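# Return crashed-run labware to assigned deck bays

## Task

Some ware was left misplaced after a crashed run. Place each plate and block in a bay that the DECK TABLE assigns to that kind of item. Each one must sit flat within its bay's corner pieces with its cut corner toward the back left. Seat the culture plate's lid fully down on the plate. Nothing may be left resting on the robot at the end: release everything and move the grippers away.

## Robot and tools

Robot: two Doosan M1013 arms, left_arm and right_arm, each carrying a Robotiq 2F-140 parallel gripper. Base roots in the scene frame: left_arm at (-0.085, +0.479, 0) m, right_arm at (-0.076, -0.441, 0) m, both turned only slightly about z.

Frame: one shared scene frame. The origin is on the table top midway between the arms. +x points out over the table, +z points up, and left_arm is on the +y side. The arm names are not image sides. Quaternions are always written w first (qw, qx, qy, qz). On the gripper, the fingers point along its +z axis and close along its y axis. end_effector_position is the point between the closed pads. Closed fingertips reach about 33 mm past that point; fully open ones reach about 9 mm. While closing, the tips also travel about 24 mm outward, so leave that much clearance above a surface.

Deck: bays are numbered row then column, so bay 23 is row 2, column 3. Seen from the arms, row 1 is nearest and row 4 farthest; column 1 is on the left (+y) and column 4 on the right. Column 4 has higher floors. Assigned bays: sealed 96-well plate in 11, 12, 13; sealed 96-well deep-well block in 21; sealed 384-well plate in 32; 96-well culture plate with lid in 41. All other bays stay empty. Only the cameras show where items actually are.

The row (used by every moving tool): exactly 20 numbers, always for both arms. Numbers 1-10 are left_arm: x, y, z, qw, qx, qy, qz, then gripper position, force_limit, speed. Numbers 11-20 are the same ten for right_arm. x, y, z are an absolute position in metres in the scene frame. The quaternion is an absolute orientation in the same frame. Together these make a pose, not an offset. The three gripper numbers each range from -1 to 1. position: +1 is fully open (140 mm), the pads touch near -0.8, and -1 closes until blocked. force_limit on parts up to 40 mm wide: about 14 N at -1, 60 N at 0, 107 N at +1. speed is how fast the pad gap changes: about 30, 140 and 250 mm/s at -1, 0 and +1. Sending 0 is a real command. To leave a gripper unchanged, repeat its last three numbers. To keep an arm still, resend its pose from the last result before it stopped, along with its gripper numbers.

execute_actions(actions): a list of actions. Each action is a table of up to 15 rows, and each row runs for one 1/30 s step. A short table repeats its last row. An empty list only reports the state and images. If any target lies more than 0.6 m from its gripper along any gripper axis, that action is rejected for both arms. A malformed call, or a first action failing that check, moves nothing. Every step, the command is clipped to within 70 mm and 16 degrees of the measured pose, so a far target needs several actions. To hold an orientation, resend the same quaternion every row rather than copying the drifting reported one.

move(target, speed, stop_force, blocking): target is one 20-number row. Each gripper travels in a straight line to its absolute pose, and both paths finish together. speed is the top path speed in m/s, from 0.002 to 0.5, default 0.25; turning is capped at twice that in rad/s. Paths last 0.5 to 10 s and ignore obstacles and the other arm. stop_force is in N, from 20 to 80, one value for both arms. It ends an arm's path when the push against its motion rises by that much. Use it only at very low speed, only without the gripper turning, and not when lifting off something you press on. It cannot be combined with blocking=false. blocking=false returns after 0.5 s; then use wait or stop before issuing new commands. The result adds a move: line giving the ending (done, off_target, moving, held, fault, contact) and limits (paced = pose clipped; held = some steps blocked), plus each gripper's distance from its pose.

wait(seconds): 0 to 10 s, holding the last commands; it returns early if a running move finishes. stop(): brakes a running move; the fingers keep moving. zoom_image(camera, region): camera is cam_head_left, cam_head_right, cam_left_wrist or cam_right_wrist. region is [x0, y0, x1, y1] in image pixels from the top-left, at most 504 by 504. Head images are 504x504 and wrist images 616x616 fisheye. read_manual(section): gives only licence texts. finished_scene(scene): ends the current scene, given by its number, and cannot be undone.

Results: the state line gives each gripper's position, quaternion and velocities. Reported positions can be off, especially at long reach. object_status: 0 moving, 1 blocked while opening, 2 blocked while closing (a grip), 3 at target or pads met. position_measured runs from 3 (open) to 230 (pads met). To squeeze harder while gripping, raise force_limit and change position slightly, e.g. -1 to -0.98. Other lines: Hand target (where the controller is now driving), pose unreachable (clearance check changed a command), HELD in step readings, MOTOR HOT, OVER-TEMPERATURE FAULT.

Avoid: a joint torque over its load limit (waist/shoulder 306, elbow 144, wrist joints 40.5 N m), or any outside force of 144 N. Either stops that arm for 10 s. Even a small overshoot into a firm surface can cause this, so approach contacts slowly. Keep the arms from striking or pressing each other. Don't drop, slam or knock items off the table. Parts in the hand may get brief external tugs. Long holding heats motors.

Each tool is called after ">>>" as name(argument=value, ...) on one line, values as JSON.

## Session

>>> execute_actions(actions=[])

Scene clock: 0.00 s.
left_arm: end_effector_position=(+0.5661, +0.4914, +0.3215) position_measured=3 object_status=3 end_effector_quat_wxyz=(+0.000, +1.000, +0.010, -0.000) end_effector_velocity=(+0.001, -0.000, +0.000) end_effector_angular_velocity=(-0.000, -0.002, +0.001) | right_arm: end_effector_position=(+0.5704, -0.3640, +0.3219) position_measured=3 object_status=3 end_effector_quat_wxyz=(+0.000, +0.998, +0.060, +0.000) end_effector_velocity=(+0.000, +0.000, -0.000) end_effector_angular_velocity=(-0.000, -0.000, -0.001)
Joint positions: left_arm=[-0.054  0.165  1.604 -0.001  1.373  1.517] | right_arm=[-0.055  0.165  1.604 -0.001  1.373  1.516]
Joint velocities: left_arm=[-0.    -0.    -0.     0.    -0.001 -0.001] | right_arm=[ 0.     0.     0.    -0.    -0.     0.001]
Hand target (left_arm): +0.566, +0.491, +0.322; +0.000, +1.000, +0.010, -0.000
Hand target (right_arm): +0.570, -0.364, +0.322; +0.000, +0.998, +0.060, +0.000

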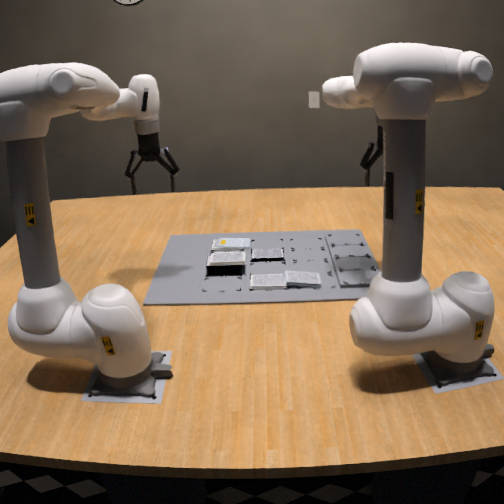

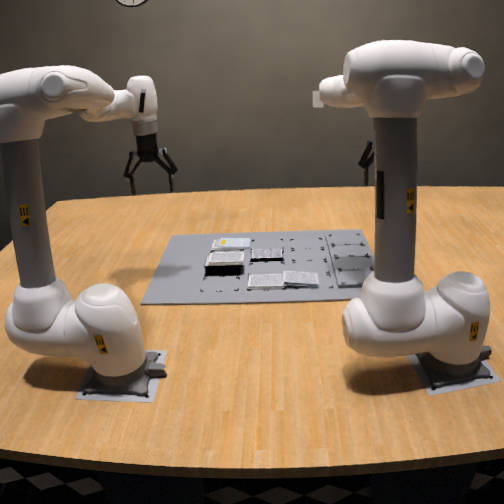

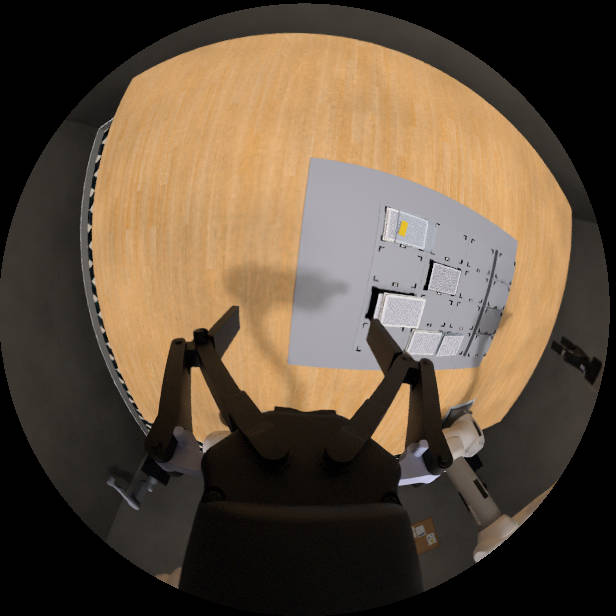

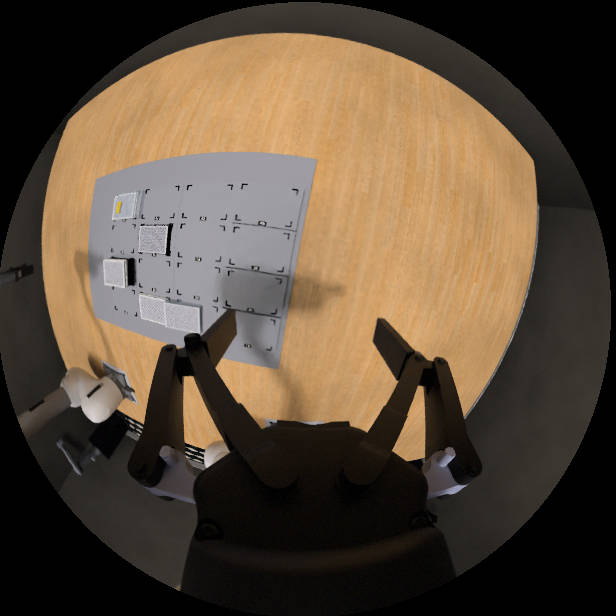

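>>> move(target=[0.55,0.12,0.40,0,1,0.01,0,1,0,0,0.5704,-0.5,0.3219,0,0.998,0.06,0,1,0,0])

>>> zoom_image(camera="cam_left_wrist", region=[150,100,500,400])

>>> zoom_image(camera="cam_head_left", region=[140,220,400,310])

Scene clock: 2.13 s.
left_arm: end_effector_position=(+0.5493, +0.1196, +0.3999) position_measured=3 object_status=3 end_effector_quat_wxyz=(-0.000, +1.000, +0.010, -0.000) end_effector_velocity=(+0.000, -0.000, +0.002) end_effector_angular_velocity=(-0.002, -0.003, -0.000) | right_arm: end_effector_position=(+0.5701, -0.5002, +0.3219) position_measured=3 object_status=3 end_effector_quat_wxyz=(+0.000, +0.998, +0.060, -0.000) end_effector_velocity=(+0.000, -0.000, -0.000) end_effector_angular_velocity=(-0.000, +0.000, -0.002)
Joint positions: left_arm=[-0.584  0.276  1.324  0.     1.542  0.988] | right_arm=[-0.265  0.162  1.607 -0.     1.373  1.306]
Joint velocities: left_arm=[ 0.    -0.002 -0.002 -0.    -0.     0.   ] | right_arm=[-0.     0.     0.    -0.    -0.     0.001]
Hand target (left_arm): +0.549, +0.120, +0.400; -0.000, +1.000, +0.010, -0.000
Hand target (right_arm): +0.570, -0.500, +0.322; +0.000, +0.998, +0.060, -0.000
Off the commanded pose (left_arm): 0.001 m, 0 deg.
Off the commanded pose (right_arm): 0.000 m, 0 deg.
move: done
camera_calibration (this result's frames):
cam_left_wrist: T_world_to_cam=[[0.112225, -0.99365, -0.00808276, 0.0635647], [-0.917832, -0.106772, 0.382342, 0.380734], [-0.380777, -0.0354896, -0.923986, 0.782463], [0, 0, 0, 1]] pos_world=[0.64026, 0.131582, 0.577928]
cam_right_wrist: T_world_to_cam=[[0.193825, -0.980543, 0.0311036, -0.612922], [-0.925573, -0.172266, 0.337104, 0.353081], [-0.325187, -0.0941279, -0.940953, 0.61891], [0, 0, 0, 1]] pos_world=[0.646863, -0.481916, 0.482404]

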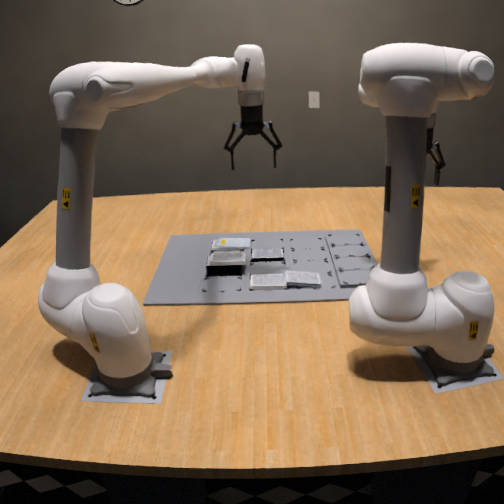

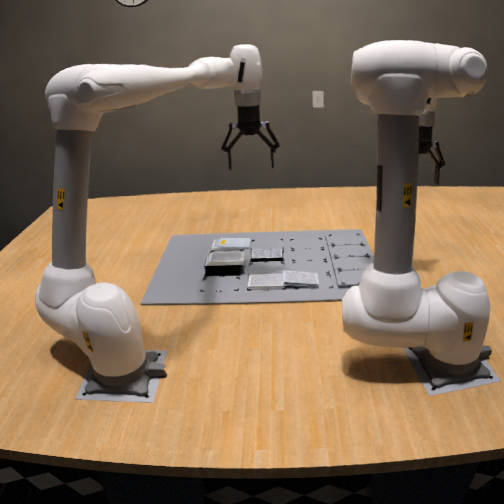

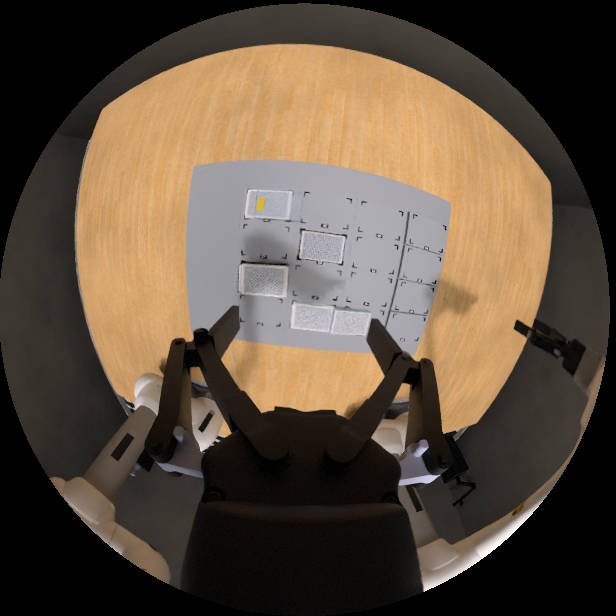

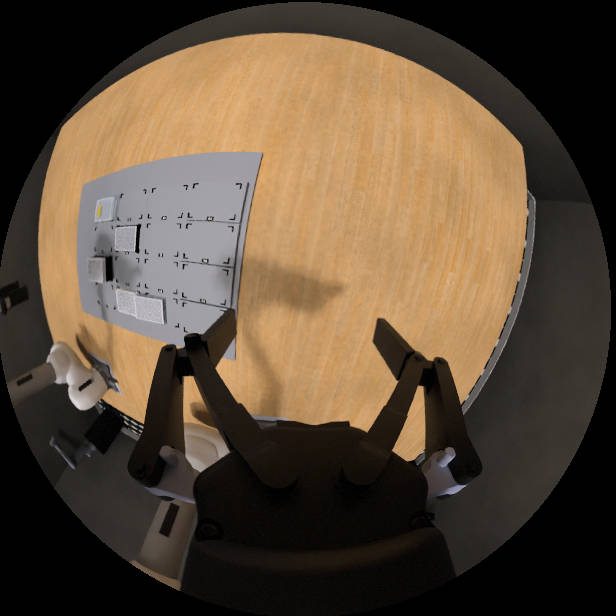

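Region (150, 100, 500, 400) of cam_left_wrist's 616x616 image, scaled by 1.440, with more detail than that image has; it fills the top 432 rows of this view, and the rest is white.

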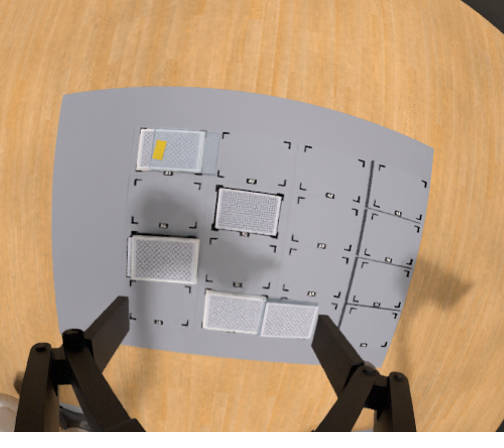

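Region (140, 220, 400, 310) of cam_head_left's 504x504 image, scaled by 1.938, with more detail than that image has; it fills the top 174 rows of this view, and the rest is white.

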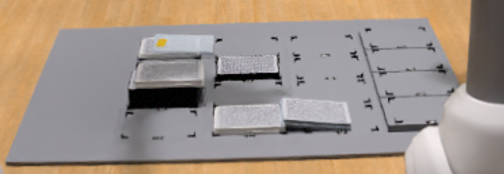

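>>> move(target=[0.62,0.15,0.22,0,1,0.01,0,1,0,0,0.5704,-0.5,0.3219,0,0.998,0.06,0,1,0,0])

>>> zoom_image(camera="cam_left_wrist", region=[180,150,480,420])

Scene clock: 3.53 s.
left_arm: end_effector_position=(+0.6200, +0.1501, +0.2198) position_measured=3 object_status=3 end_effector_quat_wxyz=(-0.000, +1.000, +0.010, -0.000) end_effector_velocity=(+0.000, -0.001, +0.000) end_effector_angular_velocity=(-0.001, -0.000, -0.002) | right_arm: end_effector_position=(+0.5704, -0.5000, +0.3219) position_measured=3 object_status=3 end_effector_quat_wxyz=(-0.000, +0.998, +0.060, -0.000) end_effector_velocity=(+0.000, +0.000, +0.000) end_effector_angular_velocity=(+0.000, -0.001, +0.001)
Joint positions: left_arm=[-0.502  0.405  1.475  0.     1.262  1.069] | right_arm=[-0.265  0.162  1.606 -0.     1.373  1.306]
Joint velocities: left_arm=[-0.001  0.    -0.001 -0.001  0.     0.001] | right_arm=[ 0.    -0.    -0.     0.    -0.    -0.001]
Hand target (left_arm): +0.620, +0.150, +0.220; +0.000, +1.000, +0.010, +0.000
Hand target (right_arm): +0.570, -0.500, +0.322; +0.000, +0.998, +0.060, +0.000
Off the commanded pose (left_arm): 0.000 m, 0 deg.
Off the commanded pose (right_arm): 0.000 m, 0 deg.
move: done
camera_calibration (this result's frames):
cam_left_wrist: T_world_to_cam=[[0.11271, -0.993596, -0.00792314, 0.0841408], [-0.917923, -0.107172, 0.382009, 0.517879], [-0.380412, -0.0357833, -0.924125, 0.643902], [0, 0, 0, 1]] pos_world=[0.710838, 0.162145, 0.397878]
cam_right_wrist: T_world_to_cam=[[0.193814, -0.980549, 0.0309886, -0.612756], [-0.925605, -0.172304, 0.336998, 0.35337], [-0.325104, -0.0939982, -0.940995, 0.619029], [0, 0, 0, 1]] pos_world=[0.64709, -0.481762, 0.482407]

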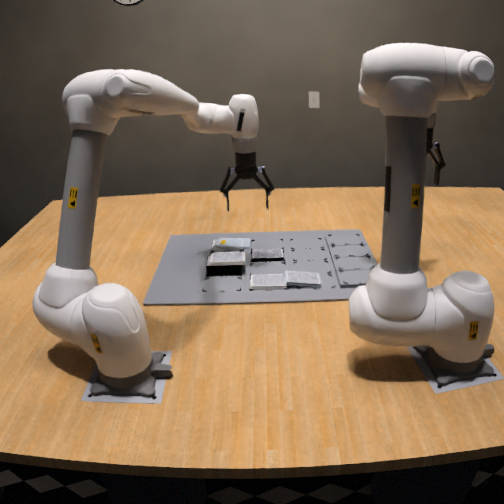

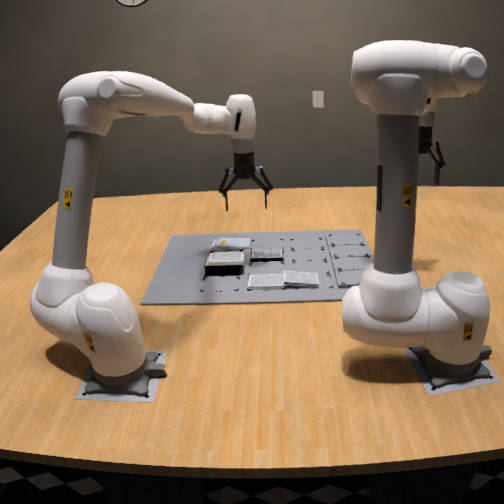

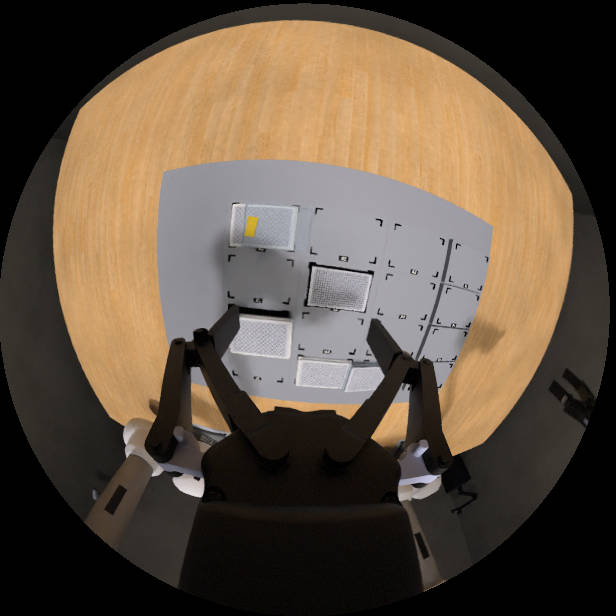

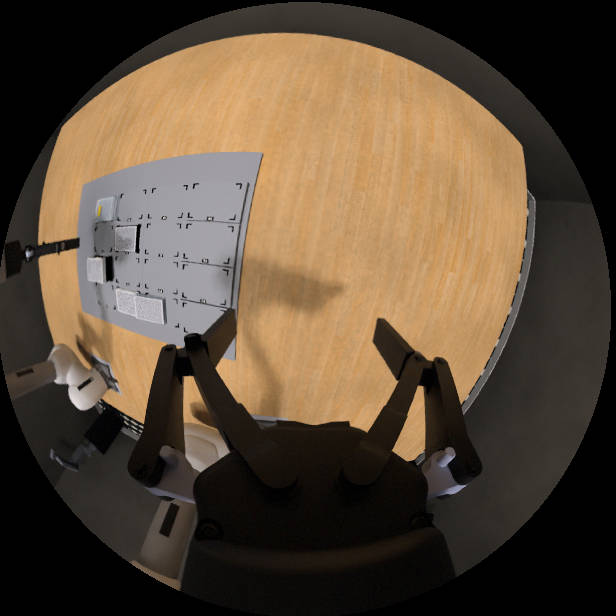

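Region (180, 150, 480, 420) of cam_left_wrist's 616x616 image, scaled by 1.680, with more detail than that image has; it fills the top 454 rows of this view, and the rest is white.

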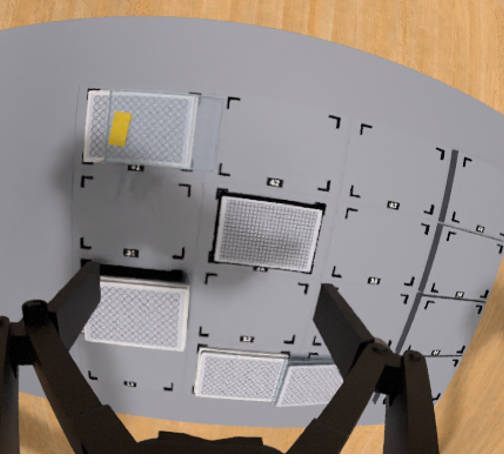

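>>> move(target=[0.51,0.235,0.13,0,1,0.0,0,1,0,0,0.5704,-0.5,0.3219,0,0.998,0.06,0,1,0,0])

>>> zoom_image(camera="cam_left_wrist", region=[150,150,480,420])

>>> zoom_image(camera="cam_head_left", region=[180,200,340,300])

Scene clock: 5.57 s.
left_arm: end_effector_position=(+0.5101, +0.2352, +0.1302) position_measured=3 object_status=3 end_effector_quat_wxyz=(-0.000, +1.000, +0.000, +0.000) end_effector_velocity=(-0.000, +0.000, -0.000) end_effector_angular_velocity=(+0.001, +0.001, -0.000) | right_arm: end_effector_position=(+0.5704, -0.5000, +0.3219) position_measured=3 object_status=3 end_effector_quat_wxyz=(-0.000, +0.998, +0.060, +0.000) end_effector_velocity=(-0.000, +0.000, -0.000) end_effector_angular_velocity=(+0.000, +0.001, +0.000)
Joint positions: left_arm=[-0.463  0.266  1.847  0.     1.029  1.128] | right_arm=[-0.265  0.162  1.606  0.     1.373  1.306]
Joint velocities: left_arm=[ 0.     0.    -0.     0.     0.001  0.   ] | right_arm=[ 0.     0.     0.     0.     0.001 -0.   ]
Hand target (left_arm): +0.510, +0.235, +0.130; -0.000, +1.000, +0.000, +0.000
Hand target (right_arm): +0.570, -0.500, +0.322; +0.000, +0.998, +0.060, -0.000
Off the commanded pose (left_arm): 0.000 m, 0 deg.
Off the commanded pose (right_arm): 0.000 m, 0 deg.
move: done
camera_calibration (this result's frames):
cam_left_wrist: T_world_to_cam=[[0.0927291, -0.99566, -0.00790381, 0.191041], [-0.919939, -0.0887085, 0.381894, 0.457121], [-0.380938, -0.0281417, -0.924172, 0.520796], [0, 0, 0, 1]] pos_world=[0.601199, 0.245418, 0.308243]
cam_right_wrist: T_world_to_cam=[[0.193812, -0.980549, 0.0309989, -0.612761], [-0.925615, -0.172301, 0.33697, 0.353395], [-0.325074, -0.094002, -0.941005, 0.619017], [0, 0, 0, 1]] pos_world=[0.647095, -0.481763, 0.482409]

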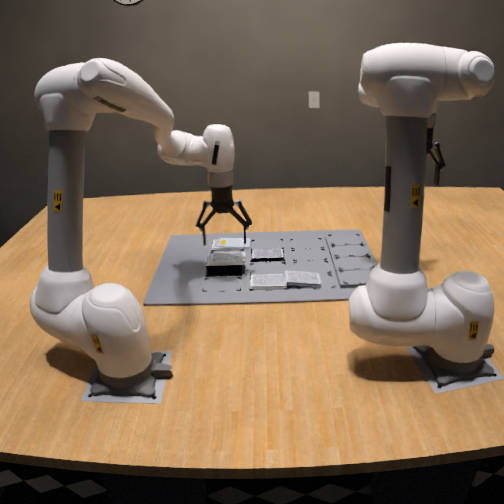

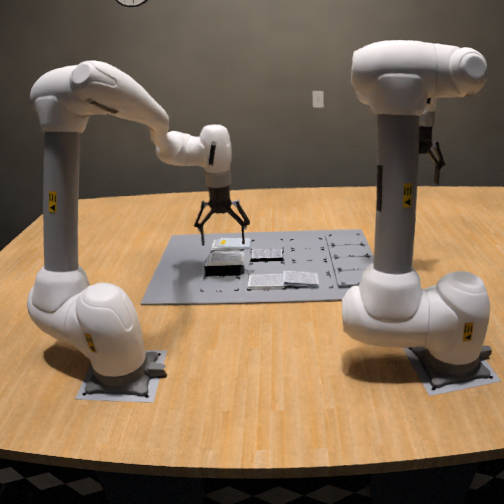

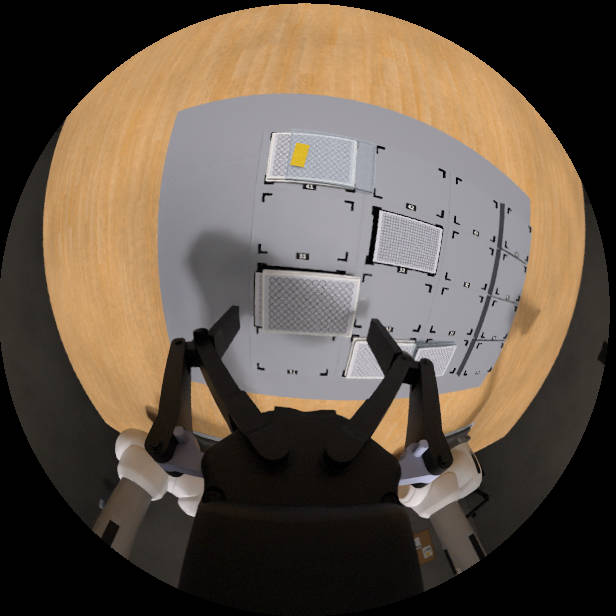

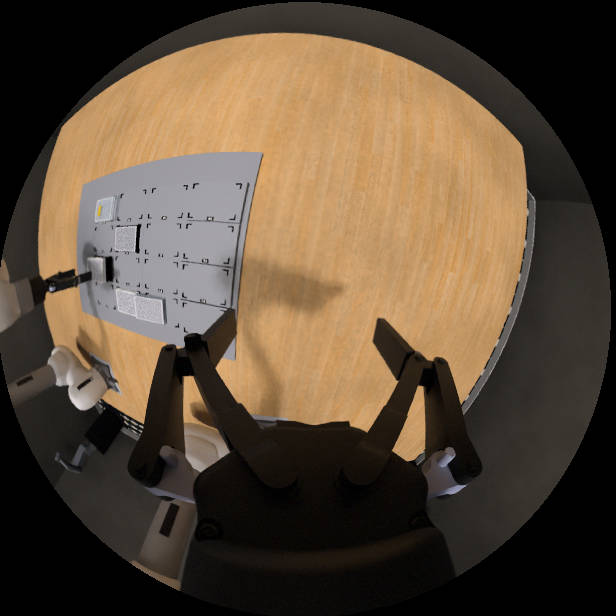

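Region (150, 150, 480, 420) of cam_left_wrist's 616x616 image, scaled by 1.527, with more detail than that image has; it fills the top 412 rows of this view, and the rest is white.

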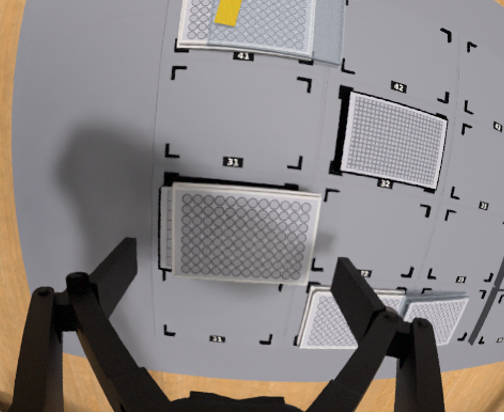

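Region (180, 200, 340, 300) of cam_head_left's 504x504 image, scaled by 3.150, with more detail than that image has; it fills the top 315 rows of this view, and the rest is white.

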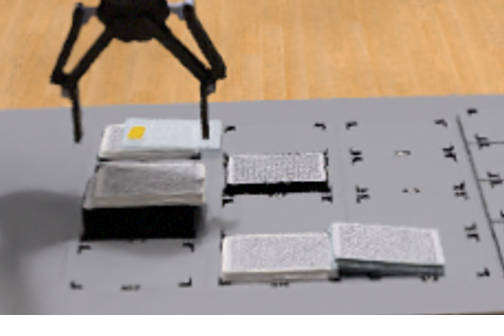

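>>> move(target=[0.514,0.230,0.09,0,1,0.0,0,1,0,0,0.5704,-0.5,0.3219,0,0.998,0.06,0,1,0,0], speed=0.1)

>>> zoom_image(camera="cam_left_wrist", region=[180,220,440,420])

>>> zoom_image(camera="cam_head_left", region=[180,200,300,300])

Scene clock: 6.73 s.
left_arm: end_effector_position=(+0.5139, +0.2300, +0.0899) position_measured=3 object_status=3 end_effector_quat_wxyz=(-0.000, +1.000, +0.000, -0.000) end_effector_velocity=(-0.001, -0.000, -0.000) end_effector_angular_velocity=(-0.000, +0.000, -0.001) | right_arm: end_effector_position=(+0.5704, -0.5000, +0.3219) position_measured=3 object_status=3 end_effector_quat_wxyz=(-0.000, +0.998, +0.060, +0.000) end_effector_velocity=(+0.000, +0.000, -0.000) end_effector_angular_velocity=(+0.000, -0.001, +0.001)
Joint positions: left_arm=[-0.468  0.31   1.871  0.     0.96   1.123] | right_arm=[-0.265  0.162  1.606  0.     1.373  1.306]
Joint velocities: left_arm=[-0.    -0.     0.001 -0.     0.     0.001] | right_arm=[ 0.001  0.     0.     0.    -0.001 -0.001]
Hand target (left_arm): +0.514, +0.230, +0.090; -0.000, +1.000, +0.000, +0.000
Hand target (right_arm): +0.570, -0.500, +0.322; -0.000, +0.998, +0.060, +0.000
Off the commanded pose (left_arm): 0.000 m, 0 deg.
Off the commanded pose (right_arm): 0.000 m, 0 deg.
move: done
camera_calibration (this result's frames):
cam_left_wrist: T_world_to_cam=[[0.092672, -0.995666, -0.007854, 0.185265], [-0.919861, -0.0886305, 0.3821, 0.47545], [-0.38114, -0.0281854, -0.924088, 0.485005], [0, 0, 0, 1]] pos_world=[0.605034, 0.240271, 0.267972]
cam_right_wrist: T_world_to_cam=[[0.193812, -0.980549, 0.0309989, -0.612761], [-0.925615, -0.172301, 0.33697, 0.353395], [-0.325074, -0.094002, -0.941005, 0.619017], [0, 0, 0, 1]] pos_world=[0.647095, -0.481763, 0.482409]

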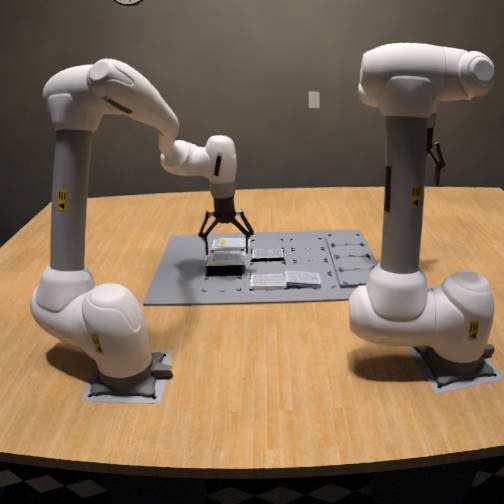

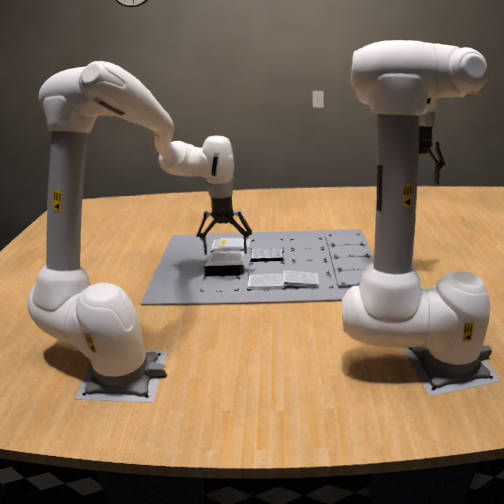

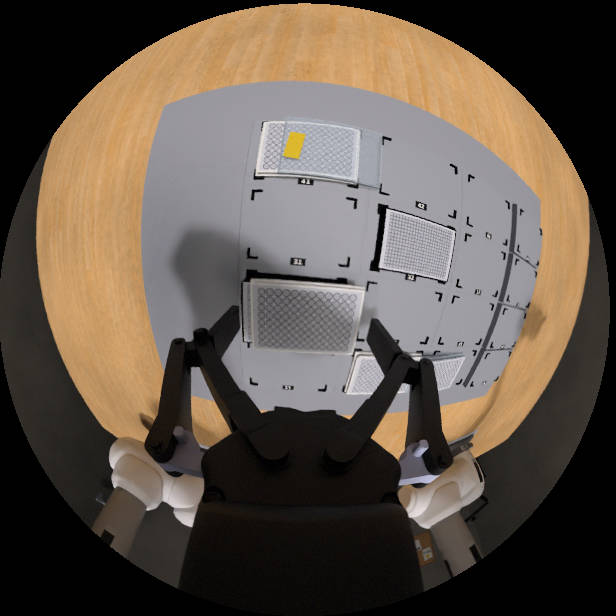

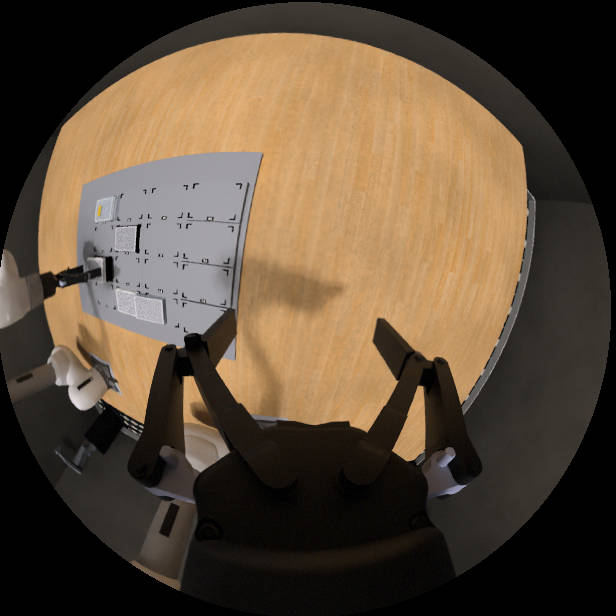

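Region (180, 220, 440, 420) of cam_left_wrist's 616x616 image, scaled by 1.938, with more detail than that image has; it fills the top 388 rows of this view, and the rest is white.

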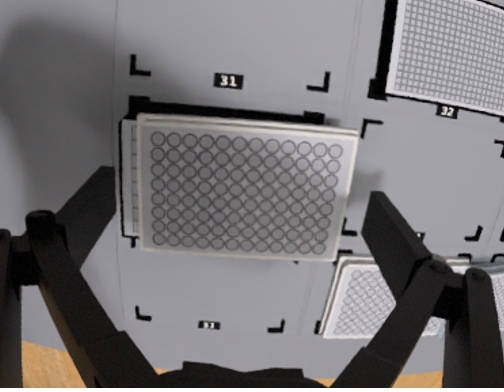

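Region (180, 200, 300, 300) of cam_head_left's 504x504 image, scaled by 4.200, with more detail than that image has.

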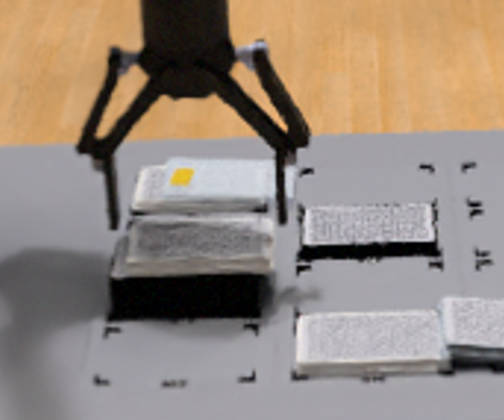

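>>> move(target=[0.514,0.230,0.05,0,1,0.0,0,1,0,0,0.5704,-0.5,0.3219,0,0.998,0.06,0,1,0,0], speed=0.01, stop_force=20)

>>> zoom_image(camera="cam_left_wrist", region=[180,220,440,420])

>>> zoom_image(camera="cam_head_left", region=[180,200,300,300])

Scene clock: 10.43 s.
left_arm: end_effector_position=(+0.5140, +0.2300, +0.0605) position_measured=3 object_status=3 end_effector_quat_wxyz=(-0.000, +1.000, -0.000, +0.000) end_effector_velocity=(+0.001, -0.000, +0.001) end_effector_angular_velocity=(+0.000, -0.000, +0.001) | right_arm: end_effector_position=(+0.5704, -0.5000, +0.3219) position_measured=3 object_status=3 end_effector_quat_wxyz=(+0.000, +0.998, +0.060, +0.000) end_effector_velocity=(+0.000, +0.000, -0.000) end_effector_angular_velocity=(+0.000, -0.000, -0.000)
Joint positions: left_arm=[-0.468  0.34   1.894  0.     0.908  1.123] | right_arm=[-0.265  0.162  1.606  0.     1.373  1.306]
Joint velocities: left_arm=[ 0.     0.001 -0.003  0.     0.002 -0.001] | right_arm=[ 0.     0.     0.     0.    -0.     0.001]
Hand target (left_arm): +0.514, +0.230, +0.061; +0.000, +1.000, +0.000, +0.000
Hand target (right_arm): +0.570, -0.500, +0.322; -0.000, +0.998, +0.060, +0.000
Off the commanded pose (left_arm): 0.010 m, 0 deg.
Off the commanded pose (right_arm): 0.000 m, 0 deg.
move: contact (left_arm)
camera_calibration (this result's frames):
cam_left_wrist: T_world_to_cam=[[0.0925908, -0.995673, -0.00785189, 0.185076], [-0.919941, -0.0885601, 0.381923, 0.486786], [-0.380966, -0.0281393, -0.924161, 0.457717], [0, 0, 0, 1]] pos_world=[0.605053, 0.240265, 0.238543]
cam_right_wrist: T_world_to_cam=[[0.193812, -0.980549, 0.0309991, -0.612761], [-0.925615, -0.172301, 0.33697, 0.353395], [-0.325074, -0.0940021, -0.941005, 0.619017], [0, 0, 0, 1]] pos_world=[0.647095, -0.481763, 0.48241]

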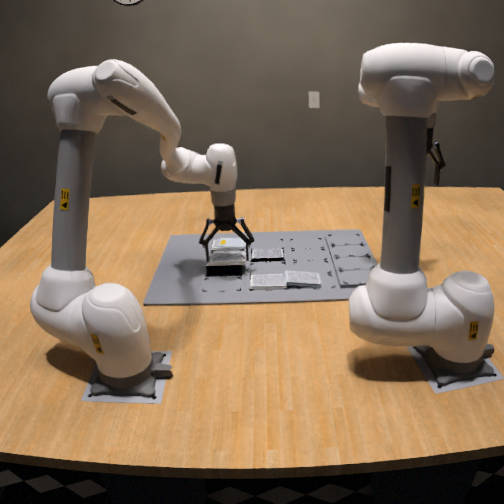

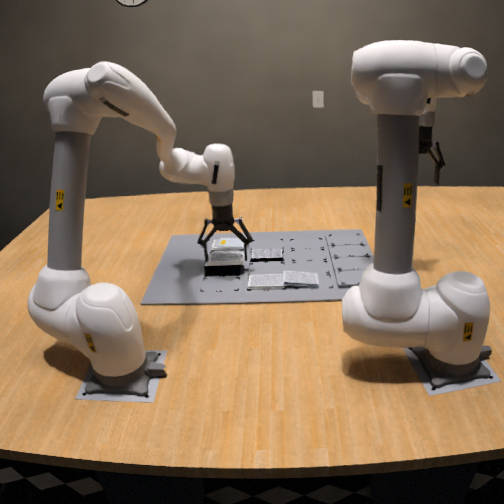

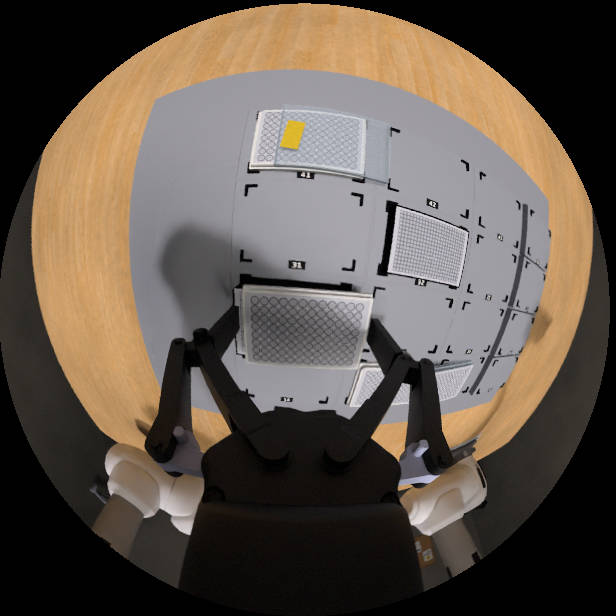

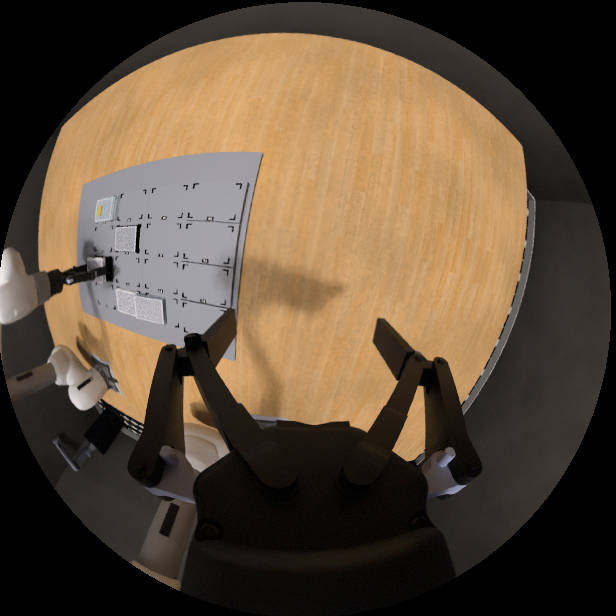

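Region (180, 220, 440, 420) of cam_left_wrist's 616x616 image, scaled by 1.938, with more detail than that image has; it fills the top 388 rows of this view, and the rest is white.

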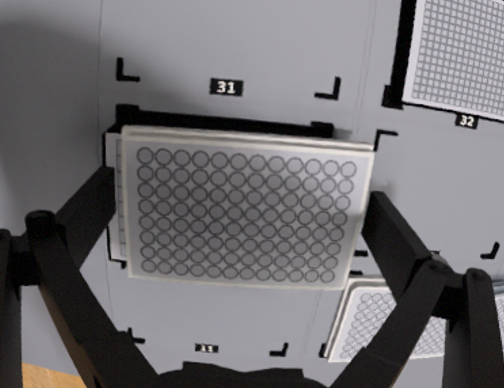

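Region (180, 200, 300, 300) of cam_head_left's 504x504 image, scaled by 4.200, with more detail than that image has.

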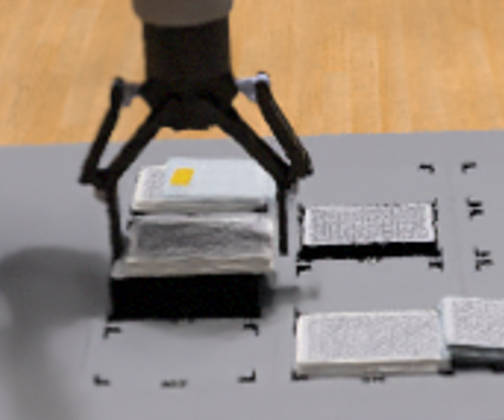

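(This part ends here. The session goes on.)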